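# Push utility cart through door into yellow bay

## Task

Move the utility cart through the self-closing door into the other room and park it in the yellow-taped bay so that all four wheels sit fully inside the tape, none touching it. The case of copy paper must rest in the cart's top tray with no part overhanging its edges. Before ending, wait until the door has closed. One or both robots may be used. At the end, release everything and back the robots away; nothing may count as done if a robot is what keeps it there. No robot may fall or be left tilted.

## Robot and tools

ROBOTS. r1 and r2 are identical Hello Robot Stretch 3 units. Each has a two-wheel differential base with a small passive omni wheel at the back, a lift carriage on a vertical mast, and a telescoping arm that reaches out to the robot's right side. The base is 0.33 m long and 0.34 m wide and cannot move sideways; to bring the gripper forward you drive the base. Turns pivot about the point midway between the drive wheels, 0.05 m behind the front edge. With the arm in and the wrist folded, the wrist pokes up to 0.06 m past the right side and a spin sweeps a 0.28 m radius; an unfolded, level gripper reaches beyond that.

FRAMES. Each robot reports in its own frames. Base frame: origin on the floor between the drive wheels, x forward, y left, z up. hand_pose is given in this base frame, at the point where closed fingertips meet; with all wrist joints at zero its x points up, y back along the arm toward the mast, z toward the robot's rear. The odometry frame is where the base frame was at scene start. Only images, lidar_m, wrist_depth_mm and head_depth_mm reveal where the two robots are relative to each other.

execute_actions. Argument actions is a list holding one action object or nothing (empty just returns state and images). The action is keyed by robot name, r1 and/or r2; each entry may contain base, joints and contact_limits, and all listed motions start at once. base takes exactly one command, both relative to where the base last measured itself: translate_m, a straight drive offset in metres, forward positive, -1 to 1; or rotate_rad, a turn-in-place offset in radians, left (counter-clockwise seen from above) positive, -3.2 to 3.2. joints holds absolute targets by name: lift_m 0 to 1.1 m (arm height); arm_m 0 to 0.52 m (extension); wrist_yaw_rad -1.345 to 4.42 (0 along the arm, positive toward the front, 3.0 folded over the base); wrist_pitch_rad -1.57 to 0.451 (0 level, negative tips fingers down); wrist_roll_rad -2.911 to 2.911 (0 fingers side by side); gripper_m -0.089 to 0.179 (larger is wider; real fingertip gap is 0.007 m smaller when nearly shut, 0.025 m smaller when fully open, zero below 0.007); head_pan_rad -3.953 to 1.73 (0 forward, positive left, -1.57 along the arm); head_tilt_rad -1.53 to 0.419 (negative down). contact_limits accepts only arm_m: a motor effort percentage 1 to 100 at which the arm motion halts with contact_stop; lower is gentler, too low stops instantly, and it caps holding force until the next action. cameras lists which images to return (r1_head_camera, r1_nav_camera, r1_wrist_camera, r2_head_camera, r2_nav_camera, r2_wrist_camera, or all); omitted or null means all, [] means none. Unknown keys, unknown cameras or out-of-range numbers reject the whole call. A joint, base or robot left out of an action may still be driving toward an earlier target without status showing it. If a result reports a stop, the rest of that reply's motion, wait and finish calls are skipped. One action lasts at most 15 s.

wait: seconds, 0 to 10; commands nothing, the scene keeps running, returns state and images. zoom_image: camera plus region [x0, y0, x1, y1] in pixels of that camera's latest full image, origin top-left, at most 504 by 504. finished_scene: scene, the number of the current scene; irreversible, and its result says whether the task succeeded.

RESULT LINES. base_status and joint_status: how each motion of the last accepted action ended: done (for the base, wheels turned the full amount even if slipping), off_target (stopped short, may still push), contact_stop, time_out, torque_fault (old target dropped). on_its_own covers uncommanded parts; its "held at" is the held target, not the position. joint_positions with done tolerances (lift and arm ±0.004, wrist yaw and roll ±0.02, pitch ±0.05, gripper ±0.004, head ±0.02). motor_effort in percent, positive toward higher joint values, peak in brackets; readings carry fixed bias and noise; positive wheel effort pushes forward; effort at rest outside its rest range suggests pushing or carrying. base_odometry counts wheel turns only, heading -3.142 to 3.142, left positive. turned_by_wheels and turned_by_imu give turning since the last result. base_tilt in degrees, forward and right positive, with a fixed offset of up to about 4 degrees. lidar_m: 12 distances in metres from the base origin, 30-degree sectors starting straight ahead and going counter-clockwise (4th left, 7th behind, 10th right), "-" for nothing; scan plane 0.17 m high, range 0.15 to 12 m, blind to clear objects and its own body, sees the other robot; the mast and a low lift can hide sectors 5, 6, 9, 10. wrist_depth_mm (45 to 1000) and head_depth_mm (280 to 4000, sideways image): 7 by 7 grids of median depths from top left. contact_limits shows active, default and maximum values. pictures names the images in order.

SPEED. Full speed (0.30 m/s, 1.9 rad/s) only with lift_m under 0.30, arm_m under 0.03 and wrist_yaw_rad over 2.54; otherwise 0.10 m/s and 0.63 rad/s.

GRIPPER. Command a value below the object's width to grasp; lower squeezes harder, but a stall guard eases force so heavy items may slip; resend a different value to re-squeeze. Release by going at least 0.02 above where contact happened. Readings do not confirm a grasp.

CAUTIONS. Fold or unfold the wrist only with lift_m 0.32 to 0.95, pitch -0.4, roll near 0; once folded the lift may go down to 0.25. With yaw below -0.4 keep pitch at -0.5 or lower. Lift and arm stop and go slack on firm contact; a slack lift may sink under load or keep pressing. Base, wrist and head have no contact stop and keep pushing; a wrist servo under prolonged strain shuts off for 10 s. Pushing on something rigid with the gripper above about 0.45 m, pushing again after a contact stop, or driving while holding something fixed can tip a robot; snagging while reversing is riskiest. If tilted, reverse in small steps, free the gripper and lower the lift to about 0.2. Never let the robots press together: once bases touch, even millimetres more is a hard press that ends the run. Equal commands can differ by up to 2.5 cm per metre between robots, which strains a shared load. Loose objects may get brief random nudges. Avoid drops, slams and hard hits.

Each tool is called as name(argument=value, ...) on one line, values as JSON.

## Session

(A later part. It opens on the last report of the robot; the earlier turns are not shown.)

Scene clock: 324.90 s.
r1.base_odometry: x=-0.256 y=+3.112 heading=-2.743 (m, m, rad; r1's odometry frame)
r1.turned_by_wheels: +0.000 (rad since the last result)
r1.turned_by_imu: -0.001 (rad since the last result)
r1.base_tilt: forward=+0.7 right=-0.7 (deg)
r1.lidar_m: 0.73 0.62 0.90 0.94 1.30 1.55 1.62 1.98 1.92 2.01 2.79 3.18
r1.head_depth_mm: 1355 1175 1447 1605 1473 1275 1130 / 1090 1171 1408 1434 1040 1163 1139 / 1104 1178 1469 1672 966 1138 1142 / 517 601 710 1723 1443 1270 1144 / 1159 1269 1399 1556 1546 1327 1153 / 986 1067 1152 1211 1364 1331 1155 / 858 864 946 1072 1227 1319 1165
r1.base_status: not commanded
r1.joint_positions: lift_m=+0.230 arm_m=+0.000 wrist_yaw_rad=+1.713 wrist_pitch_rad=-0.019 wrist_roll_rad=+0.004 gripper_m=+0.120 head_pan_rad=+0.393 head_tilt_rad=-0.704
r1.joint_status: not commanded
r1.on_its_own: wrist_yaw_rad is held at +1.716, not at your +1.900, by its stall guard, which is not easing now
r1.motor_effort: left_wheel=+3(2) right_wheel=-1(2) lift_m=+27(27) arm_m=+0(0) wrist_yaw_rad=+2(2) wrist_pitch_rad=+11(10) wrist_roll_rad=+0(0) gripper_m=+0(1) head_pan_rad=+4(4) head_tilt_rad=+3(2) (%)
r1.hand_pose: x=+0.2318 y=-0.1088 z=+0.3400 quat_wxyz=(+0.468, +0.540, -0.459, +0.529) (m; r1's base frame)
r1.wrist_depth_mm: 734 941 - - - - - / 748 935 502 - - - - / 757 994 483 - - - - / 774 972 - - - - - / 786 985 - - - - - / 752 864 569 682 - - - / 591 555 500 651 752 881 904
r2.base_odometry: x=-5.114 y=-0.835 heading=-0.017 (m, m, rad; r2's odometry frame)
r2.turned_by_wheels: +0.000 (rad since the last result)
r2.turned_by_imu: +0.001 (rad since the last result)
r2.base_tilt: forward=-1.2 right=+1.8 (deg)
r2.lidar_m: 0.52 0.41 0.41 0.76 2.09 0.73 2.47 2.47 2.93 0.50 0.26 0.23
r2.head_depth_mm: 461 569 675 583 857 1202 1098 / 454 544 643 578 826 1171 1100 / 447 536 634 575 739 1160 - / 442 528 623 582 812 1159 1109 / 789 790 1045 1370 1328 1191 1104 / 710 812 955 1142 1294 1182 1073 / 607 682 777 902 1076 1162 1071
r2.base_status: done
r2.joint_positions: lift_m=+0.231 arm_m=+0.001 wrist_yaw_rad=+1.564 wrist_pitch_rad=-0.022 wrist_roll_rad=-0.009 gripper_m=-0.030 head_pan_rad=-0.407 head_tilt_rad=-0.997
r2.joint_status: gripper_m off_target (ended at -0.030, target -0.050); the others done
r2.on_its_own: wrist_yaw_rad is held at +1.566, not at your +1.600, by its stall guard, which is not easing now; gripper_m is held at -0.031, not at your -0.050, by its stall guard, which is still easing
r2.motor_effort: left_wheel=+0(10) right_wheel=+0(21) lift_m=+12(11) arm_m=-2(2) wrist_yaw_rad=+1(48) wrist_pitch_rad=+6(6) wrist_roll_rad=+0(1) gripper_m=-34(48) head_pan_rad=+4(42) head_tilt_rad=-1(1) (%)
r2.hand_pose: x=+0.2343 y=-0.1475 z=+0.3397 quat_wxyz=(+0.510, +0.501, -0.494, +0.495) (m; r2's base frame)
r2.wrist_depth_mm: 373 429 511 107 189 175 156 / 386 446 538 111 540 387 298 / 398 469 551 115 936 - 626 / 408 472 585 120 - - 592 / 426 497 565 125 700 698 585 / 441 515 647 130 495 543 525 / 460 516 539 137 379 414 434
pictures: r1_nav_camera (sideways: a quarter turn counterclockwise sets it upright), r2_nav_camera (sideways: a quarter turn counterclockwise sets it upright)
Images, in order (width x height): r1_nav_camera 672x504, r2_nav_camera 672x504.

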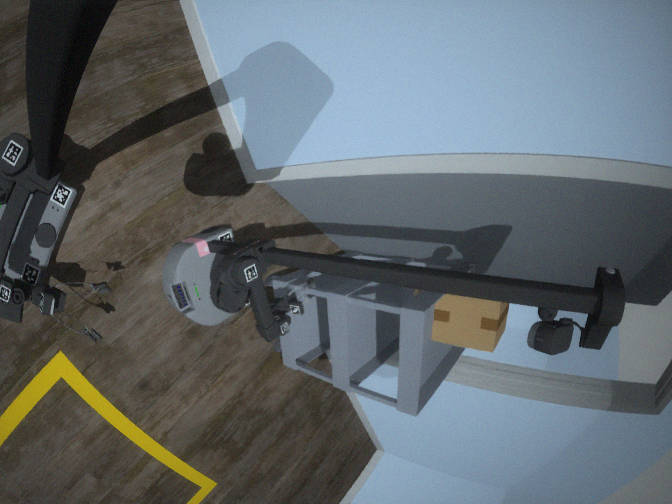

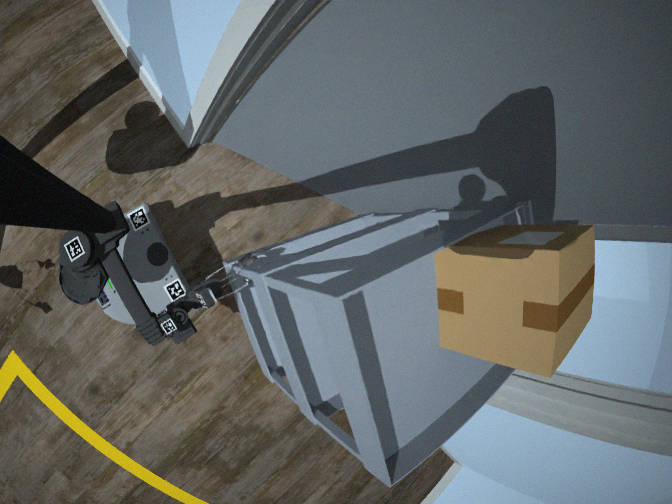

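execute_actions(actions=[{"r2":{"base":{"translate_m":-0.4},"joints":{"gripper_m":-0.06}},"r1":{"base":{"translate_m":-0.5},"joints":{"head_pan_rad":-0.4}}}], cameras=[])

execute_actions(actions=[{"r2":{"base":{"rotate_rad":0.3},"joints":{"gripper_m":-0.05}}}], cameras=[])

execute_actions(actions=[{"r2":{"base":{"translate_m":-0.5},"joints":{"gripper_m":-0.06}}}], cameras=["r2_nav_camera","r1_nav_camera","r1_head_camera"])

Scene clock: 338.83 s.
r1.base_odometry: x=+0.205 y=+3.306 heading=-2.743 (m, m, rad; r1's odometry frame)
r1.turned_by_wheels: +0.000 (rad since the last result)
r1.turned_by_imu: -0.005 (rad since the last result)
r1.base_tilt: forward=+0.7 right=-0.7 (deg)
r1.lidar_m: 0.80 1.19 1.16 1.21 1.16 1.12 1.18 1.63 1.66 1.74 2.41 1.55
r1.head_depth_mm: 3041 3028 2275 1805 1515 1289 1127 / 3070 3073 2304 1824 1527 1302 1140 / 3112 3150 2325 1843 1530 1306 1141 / 3122 3171 2341 1853 1405 1315 1149 / 3178 3052 1892 1285 1295 1307 1155 / 2887 1485 1586 1096 1316 1330 1164 / 2261 774 1365 1758 1579 1338 1165
r1.base_status: done
r1.joint_positions: lift_m=+0.230 arm_m=+0.000 wrist_yaw_rad=+1.713 wrist_pitch_rad=-0.019 wrist_roll_rad=+0.004 gripper_m=+0.120 head_pan_rad=-0.393 head_tilt_rad=-0.704
r1.joint_status: all done
r1.on_its_own: wrist_yaw_rad is held at +1.716, not at your +1.900, by its stall guard, which is not easing now
r1.motor_effort: left_wheel=+2(4) right_wheel=-2(9) lift_m=+27(27) arm_m=+0(0) wrist_yaw_rad=+3(2) wrist_pitch_rad=+11(10) wrist_roll_rad=+0(0) gripper_m=+0(1) head_pan_rad=-3(38) head_tilt_rad=+2(3) (%)
r1.hand_pose: x=+0.2318 y=-0.1088 z=+0.3400 quat_wxyz=(+0.468, +0.540, -0.459, +0.529) (m; r1's base frame)
r1.wrist_depth_mm: 930 - - - - - - / 947 - - - - - - / 981 - - - 662 - - / 996 - - - - - - / - - - - - - - / 756 866 907 762 692 - - / 586 598 668 703 687 865 903
r2.base_odometry: x=-5.514 y=-0.828 heading=-0.017 (m, m, rad; r2's odometry frame)
r2.turned_by_wheels: +0.000 (rad since the last result)
r2.turned_by_imu: +0.003 (rad since the last result)
r2.base_tilt: forward=-1.1 right=+1.8 (deg)
r2.lidar_m: 0.81 0.74 0.88 1.60 0.93 2.35 2.08 2.08 2.47 0.57 0.26 0.24
r2.head_depth_mm: 470 742 673 584 893 1221 1096 / 461 560 653 580 842 1202 1111 / 451 548 641 576 666 1169 - / 444 532 627 593 855 1157 1117 / 703 725 1044 1348 1306 1186 1104 / 780 928 1126 1414 1324 1189 1078 / 735 855 1023 1280 1311 1187 1062
r2.base_status: done
r2.joint_positions: lift_m=+0.231 arm_m=+0.001 wrist_yaw_rad=+1.474 wrist_pitch_rad=-0.022 wrist_roll_rad=-0.008 gripper_m=-0.031 head_pan_rad=-0.407 head_tilt_rad=-0.997
r2.joint_status: gripper_m off_target (ended at -0.031, target -0.060)
r2.on_its_own: wrist_yaw_rad is held at +1.473, not at your +1.600, by its stall guard, which is not easing now; gripper_m is held at -0.030, not at your -0.060, by its stall guard, which is still easing
r2.motor_effort: left_wheel=+1(12) right_wheel=-5(8) lift_m=+11(11) arm_m=-2(2) wrist_yaw_rad=-1(18) wrist_pitch_rad=+6(7) wrist_roll_rad=+0(0) gripper_m=-6(100) head_pan_rad=+4(3) head_tilt_rad=-2(1) (%)
r2.hand_pose: x=+0.2331 y=-0.1705 z=+0.3397 quat_wxyz=(+0.531, +0.479, -0.516, +0.471) (m; r2's base frame)
r2.wrist_depth_mm: 584 621 679 107 203 177 156 / 615 643 719 111 547 392 302 / 617 668 735 116 893 918 - / 649 704 752 120 926 - - / 669 735 - 125 736 686 - / 612 646 638 131 515 524 489 / 496 528 530 139 380 411 422
pictures: none
No camera images: the call's "cameras" was empty. Leave "cameras" out to get every camera's image.

Scene clock: 340.60 s.
r1.base_odometry: x=+0.205 y=+3.306 heading=-2.743 (m, m, rad; r1's odometry frame)
r1.turned_by_wheels: +0.000 (rad since the last result)
r1.turned_by_imu: +0.000 (rad since the last result)
r1.base_tilt: forward=+0.6 right=-0.7 (deg)
r1.lidar_m: 0.80 1.19 1.16 1.21 1.16 1.13 1.18 1.64 1.65 1.73 2.41 3.59
r1.head_depth_mm: 3078 3032 2273 1818 1515 1296 1131 / 3088 3072 2289 1824 1523 1297 1130 / 3100 3129 2311 1838 1533 1306 1143 / 3154 3161 2344 1862 1419 1311 1153 / 3167 3081 2216 1279 1305 1323 1153 / 2885 1403 1408 1394 1492 1336 1159 / 666 1114 1480 1749 1573 1338 1162
r1.base_status: not commanded
r1.joint_positions: lift_m=+0.230 arm_m=+0.000 wrist_yaw_rad=+1.713 wrist_pitch_rad=-0.019 wrist_roll_rad=+0.004 gripper_m=+0.120 head_pan_rad=-0.393 head_tilt_rad=-0.704
r1.joint_status: not commanded
r1.on_its_own: wrist_yaw_rad is held at +1.716, not at your +1.900, by its stall guard, which is not easing now
r1.motor_effort: left_wheel=+3(2) right_wheel=-1(1) lift_m=+27(27) arm_m=+0(0) wrist_yaw_rad=+2(2) wrist_pitch_rad=+10(11) wrist_roll_rad=+0(0) gripper_m=+0(0) head_pan_rad=-1(4) head_tilt_rad=+2(2) (%)
r1.hand_pose: x=+0.2318 y=-0.1088 z=+0.3400 quat_wxyz=(+0.468, +0.540, -0.459, +0.529) (m; r1's base frame)
r1.wrist_depth_mm: 936 - - - - - - / 933 - - - - - - / 969 - - - 665 - - / 989 - - - - - - / 992 - - - - - - / 746 845 879 789 696 - - / 585 599 665 708 691 873 906
r2.base_odometry: x=-5.514 y=-0.828 heading=+0.283 (m, m, rad; r2's odometry frame)
r2.turned_by_wheels: +0.300 (rad since the last result)
r2.turned_by_imu: +0.282 (rad since the last result)
r2.base_tilt: forward=-1.1 right=+1.7 (deg)
r2.lidar_m: 0.74 0.78 1.13 1.04 1.04 2.12 2.07 2.20 2.81 0.35 0.25 0.25
r2.head_depth_mm: 446 514 629 584 540 1073 1103 / 457 529 631 579 539 1083 1121 / 798 787 648 567 599 1084 - / 777 932 1178 1449 1278 1175 1111 / 746 896 1114 1427 1336 1186 1097 / 718 855 1049 1373 1322 1183 1073 / 691 812 999 1216 1315 1183 1071
r2.base_status: done
r2.joint_positions: lift_m=+0.231 arm_m=+0.001 wrist_yaw_rad=+1.462 wrist_pitch_rad=-0.022 wrist_roll_rad=-0.008 gripper_m=-0.043 head_pan_rad=-0.406 head_tilt_rad=-0.997
r2.joint_status: gripper_m off_target (ended at -0.043, target -0.050)
r2.on_its_own: wrist_yaw_rad is held at +1.473, not at your +1.600, by its stall guard, which is not easing now; gripper_m is held at -0.042, not at your -0.050, by its stall guard, which is still easing
r2.motor_effort: left_wheel=-5(25) right_wheel=+4(21) lift_m=+11(11) arm_m=-2(2) wrist_yaw_rad=+7(28) wrist_pitch_rad=+6(7) wrist_roll_rad=-1(0) gripper_m=-12(100) head_pan_rad=+5(5) head_tilt_rad=-1(1) (%)
r2.hand_pose: x=+0.2328 y=-0.1735 z=+0.3396 quat_wxyz=(+0.534, +0.476, -0.519, +0.468) (m; r2's base frame)
r2.wrist_depth_mm: 575 598 639 105 191 177 157 / 576 628 681 109 687 389 303 / 613 640 693 113 727 759 761 / 631 659 728 118 748 792 761 / 639 697 751 123 681 664 751 / 625 642 640 128 501 532 577 / 497 523 536 137 377 410 435
pictures: none
No camera images: the call's "cameras" was empty. Leave "cameras" out to get every camera's image.

Scene clock: 346.70 s.
r1.base_odometry: x=+0.205 y=+3.306 heading=-2.743 (m, m, rad; r1's odometry frame)
r1.turned_by_wheels: +0.000 (rad since the last result)
r1.turned_by_imu: -0.002 (rad since the last result)
r1.base_tilt: forward=+0.7 right=-0.7 (deg)
r1.lidar_m: 1.11 1.19 1.15 1.21 1.16 1.13 1.18 1.64 1.66 1.73 2.41 0.77
r1.head_depth_mm: 3082 2885 855 1024 1284 1289 1126 / 3074 3049 2293 1723 1274 1295 1141 / 3049 2712 2140 1732 1503 1305 1144 / 3087 1222 1390 1516 1540 1312 1147 / 3032 1172 1503 1700 1547 1325 1158 / 1034 1095 1515 1723 1555 1334 1154 / 1032 1126 1517 1851 1585 1338 1164
r1.base_status: not commanded
r1.joint_positions: lift_m=+0.230 arm_m=+0.000 wrist_yaw_rad=+1.713 wrist_pitch_rad=-0.019 wrist_roll_rad=+0.004 gripper_m=+0.120 head_pan_rad=-0.393 head_tilt_rad=-0.704
r1.joint_status: not commanded
r1.on_its_own: wrist_yaw_rad is held at +1.716, not at your +1.900, by its stall guard, which is not easing now
r1.motor_effort: left_wheel=+2(2) right_wheel=-1(2) lift_m=+27(27) arm_m=+0(0) wrist_yaw_rad=+2(2) wrist_pitch_rad=+10(10) wrist_roll_rad=+0(0) gripper_m=+0(0) head_pan_rad=-3(3) head_tilt_rad=+3(3) (%)
r1.hand_pose: x=+0.2318 y=-0.1088 z=+0.3400 quat_wxyz=(+0.468, +0.540, -0.459, +0.529) (m; r1's base frame)
r1.wrist_depth_mm: 935 - - - - 840 - / 946 - - - - - - / 956 - - - - 916 - / 995 - - - - - - / 979 - - - - - - / 761 861 885 969 - - - / 580 607 664 711 732 811 505
r2.base_odometry: x=-5.994 y=-0.968 heading=+0.283 (m, m, rad; r2's odometry frame)
r2.turned_by_wheels: +0.000 (rad since the last result)
r2.turned_by_imu: +0.002 (rad since the last result)
r2.base_tilt: forward=-1.1 right=+1.8 (deg)
r2.lidar_m: 1.24 1.31 1.88 0.87 2.10 1.61 1.58 1.67 2.40 0.49 0.26 0.24
r2.head_depth_mm: 462 554 661 582 859 1209 1101 / 453 547 641 579 824 1173 1108 / 448 540 635 577 737 1160 - / 468 552 625 606 846 1172 1118 / 1173 1345 1639 1460 1322 1198 1101 / 1181 1409 1658 1471 1322 1183 1075 / 1139 1344 1597 1484 1323 1174 1066
r2.base_status: done
r2.joint_positions: lift_m=+0.231 arm_m=+0.001 wrist_yaw_rad=+1.511 wrist_pitch_rad=-0.022 wrist_roll_rad=-0.009 gripper_m=-0.029 head_pan_rad=-0.406 head_tilt_rad=-0.997
r2.joint_status: gripper_m off_target (ended at -0.029, target -0.060)
r2.on_its_own: wrist_yaw_rad is held at +1.512, not at your +1.600, by its stall guard, which is not easing now; gripper_m is held at -0.030, not at your -0.060, by its stall guard, which is still easing
r2.motor_effort: left_wheel=-4(16) right_wheel=-2(11) lift_m=+12(11) arm_m=-2(2) wrist_yaw_rad=+0(13) wrist_pitch_rad=+6(6) wrist_roll_rad=+0(0) gripper_m=-25(100) head_pan_rad=+3(4) head_tilt_rad=-2(1) (%)
r2.hand_pose: x=+0.2338 y=-0.1609 z=+0.3396 quat_wxyz=(+0.523, +0.488, -0.506, +0.482) (m; r2's base frame)
r2.wrist_depth_mm: - - - 108 197 176 155 / - - - 111 542 383 298 / - - - 116 - - - / - - - 120 - - - / 790 855 972 125 723 705 - / 610 649 642 132 510 544 533 / 504 527 536 138 380 412 434
pictures: r1_head_camera (sideways: a quarter turn clockwise sets it upright), r1_nav_camera (sideways: a quarter turn counterclockwise sets it upright), r2_nav_camera (sideways: a quarter turn counterclockwise sets it upright)
Images, in order (width x height): r1_head_camera 896x504, r1_nav_camera 672x504, r2_nav_camera 672x504.

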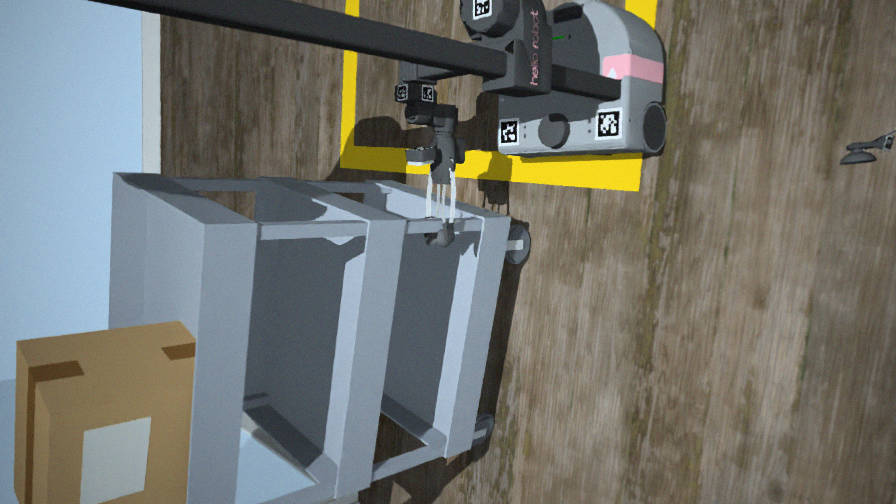

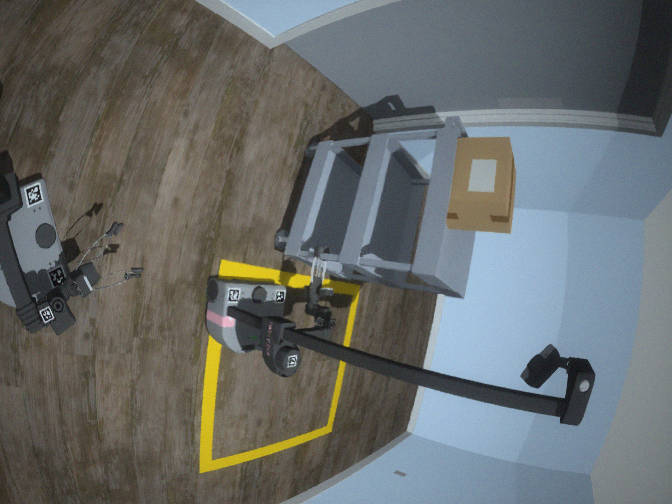

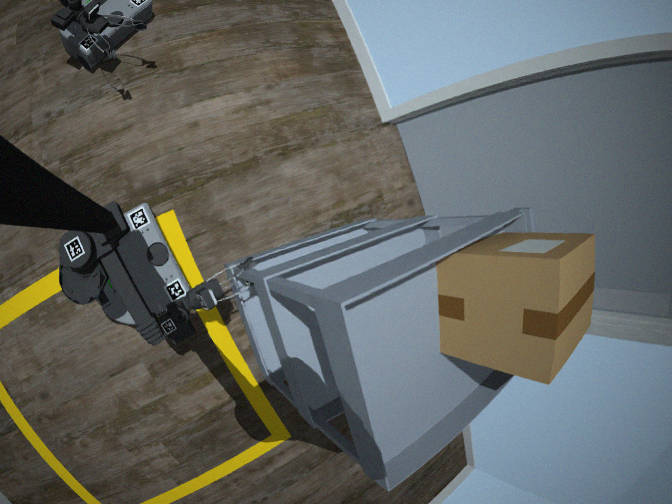

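execute_actions(actions=[{"r2":{"base":{"translate_m":-0.45},"joints":{"gripper_m":-0.05}}}], cameras=[])

execute_actions(actions=[{"r2":{"base":{"translate_m":-0.4},"joints":{"gripper_m":-0.06}},"r1":{"joints":{"head_pan_rad":-0.85}}}], cameras=["r2_nav_camera","r1_nav_camera","r1_head_camera"])

Scene clock: 357.53 s.
r1.base_odometry: x=+0.205 y=+3.306 heading=-2.743 (m, m, rad; r1's odometry frame)
r1.turned_by_wheels: +0.000 (rad since the last result)
r1.turned_by_imu: -0.003 (rad since the last result)
r1.base_tilt: forward=+0.7 right=-0.7 (deg)
r1.lidar_m: 1.70 1.19 1.16 1.21 1.16 1.12 1.17 1.63 1.66 1.74 0.99 1.02
r1.head_depth_mm: 2960 1176 1423 1523 1504 1291 1130 / 1304 1004 1455 1530 1515 1299 1135 / 904 990 1469 1540 1535 1309 1140 / 922 1006 1432 1451 1505 1312 1146 / 3051 1031 2265 1862 1552 1325 1153 / 2913 2928 2398 1905 1562 1334 1158 / 2281 2347 2280 1925 1574 1340 1168
r1.base_status: not commanded
r1.joint_positions: lift_m=+0.230 arm_m=+0.000 wrist_yaw_rad=+1.713 wrist_pitch_rad=-0.019 wrist_roll_rad=+0.004 gripper_m=+0.120 head_pan_rad=-0.393 head_tilt_rad=-0.704
r1.joint_status: not commanded
r1.on_its_own: wrist_yaw_rad is held at +1.716, not at your +1.900, by its stall guard, which is not easing now
r1.motor_effort: left_wheel=+2(3) right_wheel=-2(1) lift_m=+27(27) arm_m=+0(0) wrist_yaw_rad=+2(3) wrist_pitch_rad=+11(10) wrist_roll_rad=+0(0) gripper_m=+0(0) head_pan_rad=-2(2) head_tilt_rad=+3(3) (%)
r1.hand_pose: x=+0.2318 y=-0.1088 z=+0.3400 quat_wxyz=(+0.468, +0.540, -0.459, +0.529) (m; r1's base frame)
r1.wrist_depth_mm: 937 - - - - 853 738 / 975 - - - - - - / 972 - - - - 812 724 / 996 - - - - - - / 964 - - - - - - / 748 870 883 970 998 805 729 / 579 606 657 715 770 868 863
r2.base_odometry: x=-6.426 y=-1.093 heading=+0.283 (m, m, rad; r2's odometry frame)
r2.turned_by_wheels: +0.000 (rad since the last result)
r2.turned_by_imu: +0.003 (rad since the last result)
r2.base_tilt: forward=-1.1 right=+1.8 (deg)
r2.lidar_m: 0.48 1.78 1.04 2.06 1.51 1.16 1.13 1.20 1.74 2.68 0.27 0.23
r2.head_depth_mm: 1862 760 675 598 1174 1221 1107 / 484 736 670 579 890 1214 1108 / 463 562 649 574 766 1191 - / 444 537 632 570 783 1147 1119 / 433 512 612 930 1265 1183 1095 / 541 678 1028 1441 1323 1185 1073 / 1509 1829 1700 1486 1303 1184 1064
r2.base_status: done
r2.joint_positions: lift_m=+0.231 arm_m=+0.001 wrist_yaw_rad=+1.521 wrist_pitch_rad=-0.022 wrist_roll_rad=-0.007 gripper_m=-0.023 head_pan_rad=-0.406 head_tilt_rad=-0.997
r2.joint_status: gripper_m off_target (ended at -0.023, target -0.050)
r2.on_its_own: wrist_yaw_rad is held at +1.512, not at your +1.600, by its stall guard, which is not easing now; gripper_m is held at -0.025, not at your -0.050, by its stall guard, which is still easing
r2.motor_effort: left_wheel=-1(12) right_wheel=-3(8) lift_m=+11(12) arm_m=-2(2) wrist_yaw_rad=-6(6) wrist_pitch_rad=+6(7) wrist_roll_rad=-1(1) gripper_m=-25(100) head_pan_rad=+3(3) head_tilt_rad=-2(1) (%)
r2.hand_pose: x=+0.2340 y=-0.1584 z=+0.3396 quat_wxyz=(+0.520, +0.491, -0.505, +0.483) (m; r2's base frame)
r2.wrist_depth_mm: - - - 107 205 178 158 / - - - 112 560 391 304 / - - - 116 - - - / - - - 121 - - - / 791 858 837 125 707 675 - / 612 645 628 132 505 521 480 / 496 533 523 239 375 406 406
pictures: none
No camera images: the call's "cameras" was empty. Leave "cameras" out to get every camera's image.

Scene clock: 362.57 s.
r1.base_odometry: x=+0.205 y=+3.306 heading=-2.743 (m, m, rad; r1's odometry frame)
r1.turned_by_wheels: +0.000 (rad since the last result)
r1.turned_by_imu: -0.001 (rad since the last result)
r1.base_tilt: forward=+0.7 right=-0.7 (deg)
r1.lidar_m: 1.70 1.19 1.16 1.20 1.16 1.12 1.18 1.63 1.66 1.28 0.94 0.90
r1.head_depth_mm: 2495 2575 2268 1697 1510 1293 1133 / 2991 1258 1465 1710 1510 1295 1133 / 954 1030 1469 1635 1532 1306 1143 / 899 958 1389 1302 1469 1321 1150 / 861 913 1042 1474 1510 1329 1154 / 976 1021 1458 1788 1555 1334 1155 / 3012 2994 2423 1899 1574 1346 1163
r1.base_status: not commanded
r1.joint_positions: lift_m=+0.230 arm_m=+0.000 wrist_yaw_rad=+1.713 wrist_pitch_rad=-0.019 wrist_roll_rad=+0.004 gripper_m=+0.120 head_pan_rad=-0.843 head_tilt_rad=-0.704
r1.joint_status: all done
r1.on_its_own: wrist_yaw_rad is held at +1.716, not at your +1.900, by its stall guard, which is not easing now
r1.motor_effort: left_wheel=+3(3) right_wheel=-2(2) lift_m=+27(27) arm_m=+0(0) wrist_yaw_rad=+2(2) wrist_pitch_rad=+10(10) wrist_roll_rad=+0(0) gripper_m=+0(0) head_pan_rad=-2(27) head_tilt_rad=+3(3) (%)
r1.hand_pose: x=+0.2318 y=-0.1088 z=+0.3400 quat_wxyz=(+0.468, +0.540, -0.459, +0.529) (m; r1's base frame)
r1.wrist_depth_mm: 919 - - - - - 894 / 927 - - - - - - / 994 - - - - - - / - - - - - - - / 992 - - - - - - / 747 857 902 1000 - - 839 / 581 599 662 712 740 873 665
r2.base_odometry: x=-6.810 y=-1.205 heading=+0.283 (m, m, rad; r2's odometry frame)
r2.turned_by_wheels: +0.000 (rad since the last result)
r2.turned_by_imu: +0.001 (rad since the last result)
r2.base_tilt: forward=-1.1 right=+1.7 (deg)
r2.lidar_m: 0.36 1.30 2.14 2.09 0.98 0.75 0.74 0.78 1.13 2.66 0.29 0.23
r2.head_depth_mm: 2347 737 673 867 1364 1217 1100 / 2230 754 667 592 1285 1210 1106 / 537 748 664 574 830 1207 - / 466 563 644 570 732 1150 1121 / 435 518 622 589 1103 1188 1103 / 417 479 575 962 1298 1176 1067 / 421 574 899 1429 1312 1182 1063
r2.base_status: done
r2.joint_positions: lift_m=+0.231 arm_m=+0.001 wrist_yaw_rad=+1.528 wrist_pitch_rad=-0.022 wrist_roll_rad=-0.007 gripper_m=-0.035 head_pan_rad=-0.406 head_tilt_rad=-0.997
r2.joint_status: gripper_m off_target (ended at -0.035, target -0.060)
r2.on_its_own: wrist_yaw_rad is held at +1.512, not at your +1.600, by its stall guard, which is not easing now; gripper_m is held at -0.037, not at your -0.060, by its stall guard, which is still easing
r2.motor_effort: left_wheel=+0(8) right_wheel=-3(12) lift_m=+11(12) arm_m=-2(2) wrist_yaw_rad=-10(10) wrist_pitch_rad=+6(6) wrist_roll_rad=-1(1) gripper_m=-32(100) head_pan_rad=+3(4) head_tilt_rad=-1(1) (%)
r2.hand_pose: x=+0.2340 y=-0.1565 z=+0.3396 quat_wxyz=(+0.518, +0.493, -0.503, +0.485) (m; r2's base frame)
r2.wrist_depth_mm: - - 348 109 204 177 158 / - - - 113 551 390 301 / - - - 118 - - - / - - 702 122 - - - / 792 855 428 127 673 - - / 614 642 395 133 505 490 884 / 503 527 332 242 383 405 403
pictures: r1_head_camera (sideways: a quarter turn clockwise sets it upright), r1_nav_camera (sideways: a quarter turn counterclockwise sets it upright), r2_nav_camera (sideways: a quarter turn counterclockwise sets it upright)
Images, in order (width x height): r1_head_camera 896x504, r1_nav_camera 672x504, r2_nav_camera 672x504.

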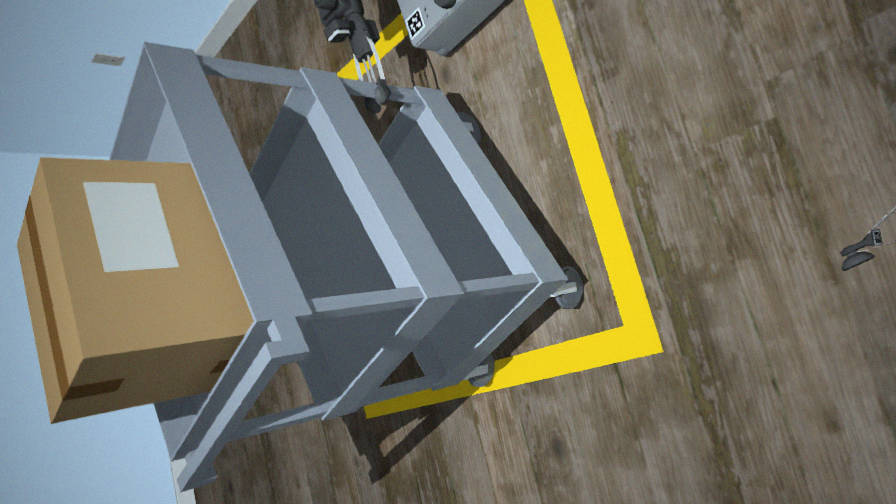

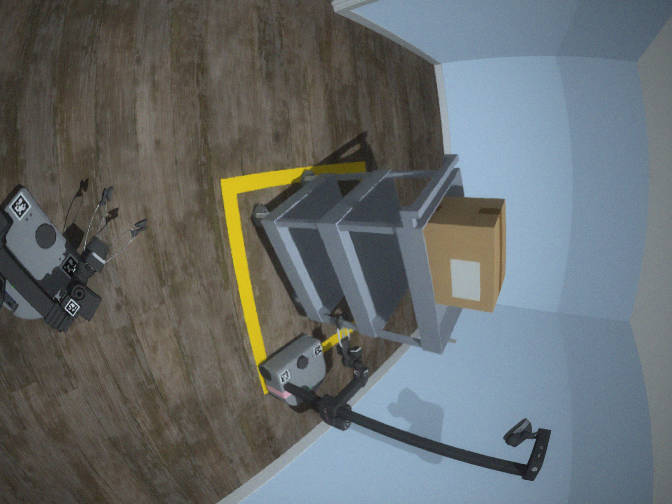

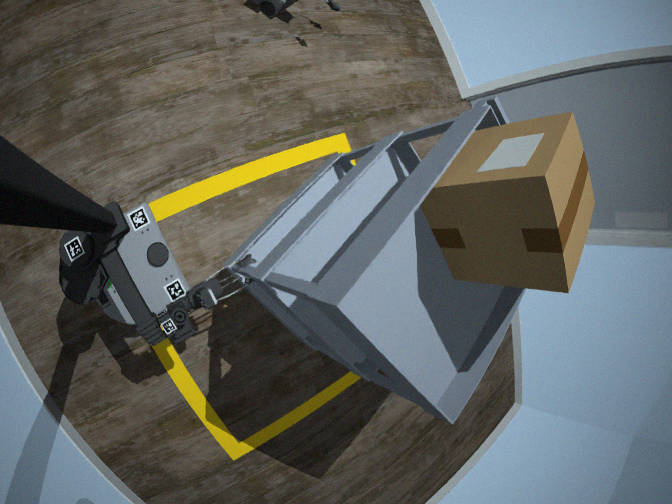

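execute_actions(actions=[{"r2":{"base":{"translate_m":-0.17},"joints":{"gripper_m":-0.05}}}], cameras=[])

execute_actions(actions=[{"r2":{"joints":{"gripper_m":0.12}}}], cameras=[])

execute_actions(actions=[{"r2":{"base":{"translate_m":-0.22}}}], cameras=["r2_nav_camera","r2_wrist_camera","r1_head_camera"])

Scene clock: 373.13 s.
r1.base_odometry: x=+0.205 y=+3.306 heading=-2.743 (m, m, rad; r1's odometry frame)
r1.turned_by_wheels: +0.000 (rad since the last result)
r1.turned_by_imu: -0.002 (rad since the last result)
r1.base_tilt: forward=+0.7 right=-0.7 (deg)
r1.lidar_m: 1.70 1.19 1.16 1.21 1.16 1.13 1.17 1.63 1.65 1.42 0.91 1.07
r1.head_depth_mm: 2348 1206 1503 1711 1512 1298 1126 / 925 1006 1457 1663 1517 1295 1134 / 880 931 1097 1284 1470 1305 1141 / 918 968 1439 1548 1516 1316 1146 / 3143 1196 1453 1721 1542 1323 1151 / 3085 3100 2398 1896 1570 1335 1158 / 2998 3211 2408 1910 1565 1344 1170
r1.base_status: not commanded
r1.joint_positions: lift_m=+0.230 arm_m=+0.000 wrist_yaw_rad=+1.713 wrist_pitch_rad=-0.019 wrist_roll_rad=+0.004 gripper_m=+0.120 head_pan_rad=-0.843 head_tilt_rad=-0.704
r1.joint_status: not commanded
r1.on_its_own: wrist_yaw_rad is held at +1.716, not at your +1.900, by its stall guard, which is not easing now
r1.motor_effort: left_wheel=+2(3) right_wheel=-2(2) lift_m=+27(27) arm_m=+0(0) wrist_yaw_rad=+3(2) wrist_pitch_rad=+11(10) wrist_roll_rad=+0(0) gripper_m=+0(1) head_pan_rad=-3(2) head_tilt_rad=+3(3) (%)
r1.hand_pose: x=+0.2318 y=-0.1088 z=+0.3400 quat_wxyz=(+0.468, +0.540, -0.459, +0.529) (m; r1's base frame)
r1.wrist_depth_mm: 949 - - - - - - / 940 - - - - - - / 966 - - - - - - / - - - - - - - / - - - - - - - / 769 837 908 980 - - - / 592 613 660 709 727 881 822
r2.base_odometry: x=-6.973 y=-1.252 heading=+0.283 (m, m, rad; r2's odometry frame)
r2.turned_by_wheels: +0.000 (rad since the last result)
r2.turned_by_imu: +0.002 (rad since the last result)
r2.base_tilt: forward=-1.2 right=+1.7 (deg)
r2.lidar_m: 0.34 1.43 2.15 1.77 0.76 0.58 0.57 0.60 0.87 2.65 0.31 0.24
r2.head_depth_mm: 2437 737 675 1473 1366 1222 1101 / 2348 752 670 601 1308 1212 1105 / 2247 767 663 576 849 1206 - / 485 598 655 570 735 1164 1114 / 442 529 626 578 880 1188 1105 / 417 481 562 912 1266 1177 1068 / 400 459 611 1120 1306 1172 1064
r2.base_status: done
r2.joint_positions: lift_m=+0.231 arm_m=+0.001 wrist_yaw_rad=+1.530 wrist_pitch_rad=-0.022 wrist_roll_rad=-0.007 gripper_m=-0.037 head_pan_rad=-0.406 head_tilt_rad=-0.997
r2.joint_status: gripper_m off_target (ended at -0.037, target -0.050)
r2.on_its_own: wrist_yaw_rad is held at +1.512, not at your +1.600, by its stall guard, which is not easing now; gripper_m is held at -0.039, not at your -0.050, by its stall guard, which is still easing
r2.motor_effort: left_wheel=+1(8) right_wheel=-3(15) lift_m=+11(12) arm_m=-2(1) wrist_yaw_rad=-11(10) wrist_pitch_rad=+6(7) wrist_roll_rad=+0(1) gripper_m=-32(100) head_pan_rad=+4(4) head_tilt_rad=-1(1) (%)
r2.hand_pose: x=+0.2341 y=-0.1560 z=+0.3396 quat_wxyz=(+0.517, +0.494, -0.502, +0.486) (m; r2's base frame)
r2.wrist_depth_mm: - - 311 111 200 177 171 / - - - 114 559 391 306 / - - - 120 - - - / - - 699 124 - - - / 804 822 571 127 649 - - / 627 659 392 135 502 494 432 / 500 527 314 241 384 404 366
pictures: none
No camera images: the call's "cameras" was empty. Leave "cameras" out to get every camera's image.

Scene clock: 375.20 s.
r1.base_odometry: x=+0.205 y=+3.306 heading=-2.743 (m, m, rad; r1's odometry frame)
r1.turned_by_wheels: +0.000 (rad since the last result)
r1.turned_by_imu: -0.001 (rad since the last result)
r1.base_tilt: forward=+0.7 right=-0.7 (deg)
r1.lidar_m: 1.70 1.19 1.16 1.21 1.16 1.12 1.17 1.63 1.66 1.41 0.92 1.07
r1.head_depth_mm: 2340 1198 1509 1719 1510 1291 1128 / 928 1005 1461 1661 1512 1295 1135 / 878 933 1090 1283 1463 1311 1139 / 919 967 1439 1563 1515 1315 1147 / 3117 1196 1459 1723 1545 1324 1152 / 3118 3092 2417 1904 1559 1332 1156 / 2968 3178 2429 1920 1578 1341 1164
r1.base_status: not commanded
r1.joint_positions: lift_m=+0.230 arm_m=+0.000 wrist_yaw_rad=+1.713 wrist_pitch_rad=-0.019 wrist_roll_rad=+0.004 gripper_m=+0.120 head_pan_rad=-0.843 head_tilt_rad=-0.704
r1.joint_status: not commanded
r1.on_its_own: wrist_yaw_rad is held at +1.716, not at your +1.900, by its stall guard, which is not easing now
r1.motor_effort: left_wheel=+2(3) right_wheel=-2(1) lift_m=+27(27) arm_m=+0(0) wrist_yaw_rad=+2(2) wrist_pitch_rad=+10(11) wrist_roll_rad=+0(0) gripper_m=+0(1) head_pan_rad=-3(2) head_tilt_rad=+2(3) (%)
r1.hand_pose: x=+0.2318 y=-0.1088 z=+0.3400 quat_wxyz=(+0.468, +0.540, -0.459, +0.529) (m; r1's base frame)
r1.wrist_depth_mm: 933 - - - - - - / 944 - - - - - - / 983 - - - - - - / - - - - - - - / 986 - - - - - - / 757 839 892 974 - - - / 586 610 661 713 760 878 826
r2.base_odometry: x=-6.973 y=-1.252 heading=+0.283 (m, m, rad; r2's odometry frame)
r2.turned_by_wheels: +0.000 (rad since the last result)
r2.turned_by_imu: +0.000 (rad since the last result)
r2.base_tilt: forward=-1.1 right=+1.7 (deg)
r2.lidar_m: 0.34 1.43 2.15 1.77 0.76 0.58 0.57 0.60 0.87 2.64 0.30 0.24
r2.head_depth_mm: 2463 740 676 1479 1363 1221 1104 / 2365 752 670 603 1320 1215 1103 / 2260 768 661 575 846 1212 - / 485 598 655 570 734 1153 1111 / 443 530 627 579 875 1175 1103 / 419 481 563 921 1269 1187 1075 / 398 460 606 1129 1312 1174 1063
r2.base_status: not commanded
r2.joint_positions: lift_m=+0.231 arm_m=+0.001 wrist_yaw_rad=+1.514 wrist_pitch_rad=-0.022 wrist_roll_rad=-0.007 gripper_m=+0.120 head_pan_rad=-0.406 head_tilt_rad=-0.997
r2.joint_status: all done
r2.on_its_own: wrist_yaw_rad is held at +1.512, not at your +1.600, by its stall guard, which is not easing now
r2.motor_effort: left_wheel=-3(1) right_wheel=+1(4) lift_m=+12(12) arm_m=-2(2) wrist_yaw_rad=-2(12) wrist_pitch_rad=+6(6) wrist_roll_rad=-1(1) gripper_m=+0(91) head_pan_rad=+4(4) head_tilt_rad=-1(1) (%)
r2.hand_pose: x=+0.2339 y=-0.1602 z=+0.3396 quat_wxyz=(+0.521, +0.490, -0.506, +0.482) (m; r2's base frame)
r2.wrist_depth_mm: - - 279 111 204 177 178 / - - - 114 554 393 301 / - - - 120 - - - / - - 706 126 - - - / 783 - 539 133 680 - - / 633 613 405 416 485 475 417 / 496 508 263 336 386 397 360
pictures: none
No camera images: the call's "cameras" was empty. Leave "cameras" out to get every camera's image.

Scene clock: 378.57 s.
r1.base_odometry: x=+0.205 y=+3.306 heading=-2.743 (m, m, rad; r1's odometry frame)
r1.turned_by_wheels: +0.000 (rad since the last result)
r1.turned_by_imu: -0.001 (rad since the last result)
r1.base_tilt: forward=+0.7 right=-0.7 (deg)
r1.lidar_m: 1.70 1.19 1.15 1.21 1.16 1.12 1.18 1.63 1.66 1.61 0.91 1.07
r1.head_depth_mm: 2351 1205 1505 1709 1504 1287 1128 / 925 1007 1465 1659 1524 1303 1131 / 879 934 1089 1282 1457 1310 1140 / 918 965 1445 1564 1520 1318 1150 / 3134 1197 1462 1714 1557 1318 1149 / 3093 3107 2405 1886 1564 1327 1161 / 3010 3197 2406 1901 1574 1343 1166
r1.base_status: not commanded
r1.joint_positions: lift_m=+0.230 arm_m=+0.000 wrist_yaw_rad=+1.713 wrist_pitch_rad=-0.019 wrist_roll_rad=+0.004 gripper_m=+0.120 head_pan_rad=-0.843 head_tilt_rad=-0.704
r1.joint_status: not commanded
r1.on_its_own: wrist_yaw_rad is held at +1.716, not at your +1.900, by its stall guard, which is not easing now
r1.motor_effort: left_wheel=+2(3) right_wheel=-1(1) lift_m=+27(27) arm_m=+0(0) wrist_yaw_rad=+2(2) wrist_pitch_rad=+10(10) wrist_roll_rad=+0(0) gripper_m=+0(0) head_pan_rad=-4(2) head_tilt_rad=+3(3) (%)
r1.hand_pose: x=+0.2318 y=-0.1088 z=+0.3400 quat_wxyz=(+0.468, +0.540, -0.459, +0.529) (m; r1's base frame)
r1.wrist_depth_mm: 926 - - - - - - / 979 - - - - - - / 985 - - - - - - / 975 - - - - - - / - - - - - - - / 759 856 907 995 - - - / 591 597 672 700 763 886 842
r2.base_odometry: x=-7.184 y=-1.314 heading=+0.283 (m, m, rad; r2's odometry frame)
r2.turned_by_wheels: +0.000 (rad since the last result)
r2.turned_by_imu: +0.001 (rad since the last result)
r2.base_tilt: forward=-1.1 right=+1.6 (deg)
r2.lidar_m: 0.48 1.61 2.16 1.10 0.47 0.36 0.35 0.37 0.54 1.86 2.78 0.43
r2.head_depth_mm: 2623 2053 1779 1559 1364 1219 1098 / 2498 789 1672 1536 1366 1221 1099 / 885 783 1063 1343 1353 1213 - / 892 775 670 990 1289 1186 1113 / 703 750 630 902 1271 1181 1100 / 632 718 1010 1280 1325 1178 1075 / 585 665 1092 1411 1306 1176 1062
r2.base_status: done
r2.joint_positions: lift_m=+0.231 arm_m=+0.001 wrist_yaw_rad=+1.514 wrist_pitch_rad=-0.022 wrist_roll_rad=-0.007 gripper_m=+0.120 head_pan_rad=-0.406 head_tilt_rad=-0.997
r2.joint_status: not commanded
r2.on_its_own: wrist_yaw_rad is held at +1.512, not at your +1.600, by its stall guard, which is not easing now
r2.motor_effort: left_wheel=-3(11) right_wheel=+1(1) lift_m=+12(11) arm_m=-2(2) wrist_yaw_rad=-3(1) wrist_pitch_rad=+6(6) wrist_roll_rad=-1(0) gripper_m=+0(0) head_pan_rad=+3(3) head_tilt_rad=-1(2) (%)
r2.hand_pose: x=+0.2339 y=-0.1602 z=+0.3396 quat_wxyz=(+0.521, +0.490, -0.506, +0.482) (m; r2's base frame)
r2.wrist_depth_mm: - - 488 316 363 427 - / - - - 417 552 475 - / - - - - - - - / - - 834 924 - - - / 812 - 569 613 678 - - / 617 622 616 407 463 841 911 / 489 522 526 546 612 637 684
pictures: r1_head_camera (sideways: a quarter turn clockwise sets it upright), r2_nav_camera (sideways: a quarter turn counterclockwise sets it upright), r2_wrist_camera
Images, in order (width x height): r1_head_camera 896x504, r2_nav_camera 672x504, r2_wrist_camera 644x364.

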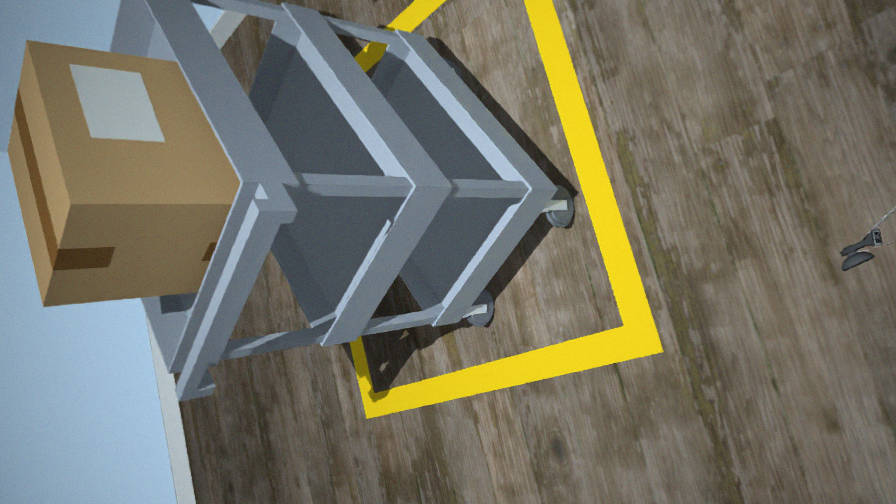

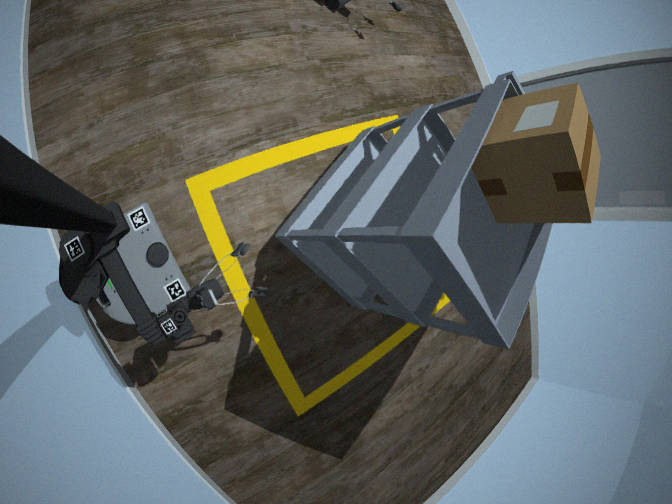

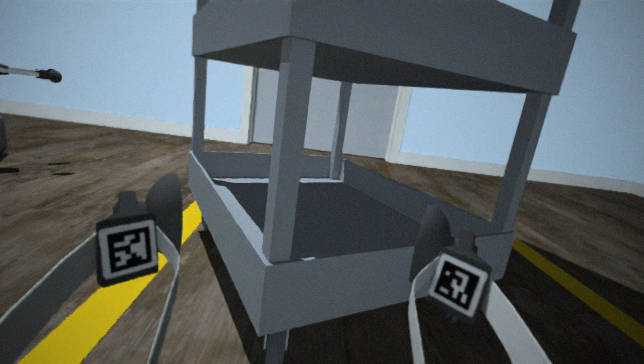

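finished_scene(scene=2)

The scene is finished: the task was done.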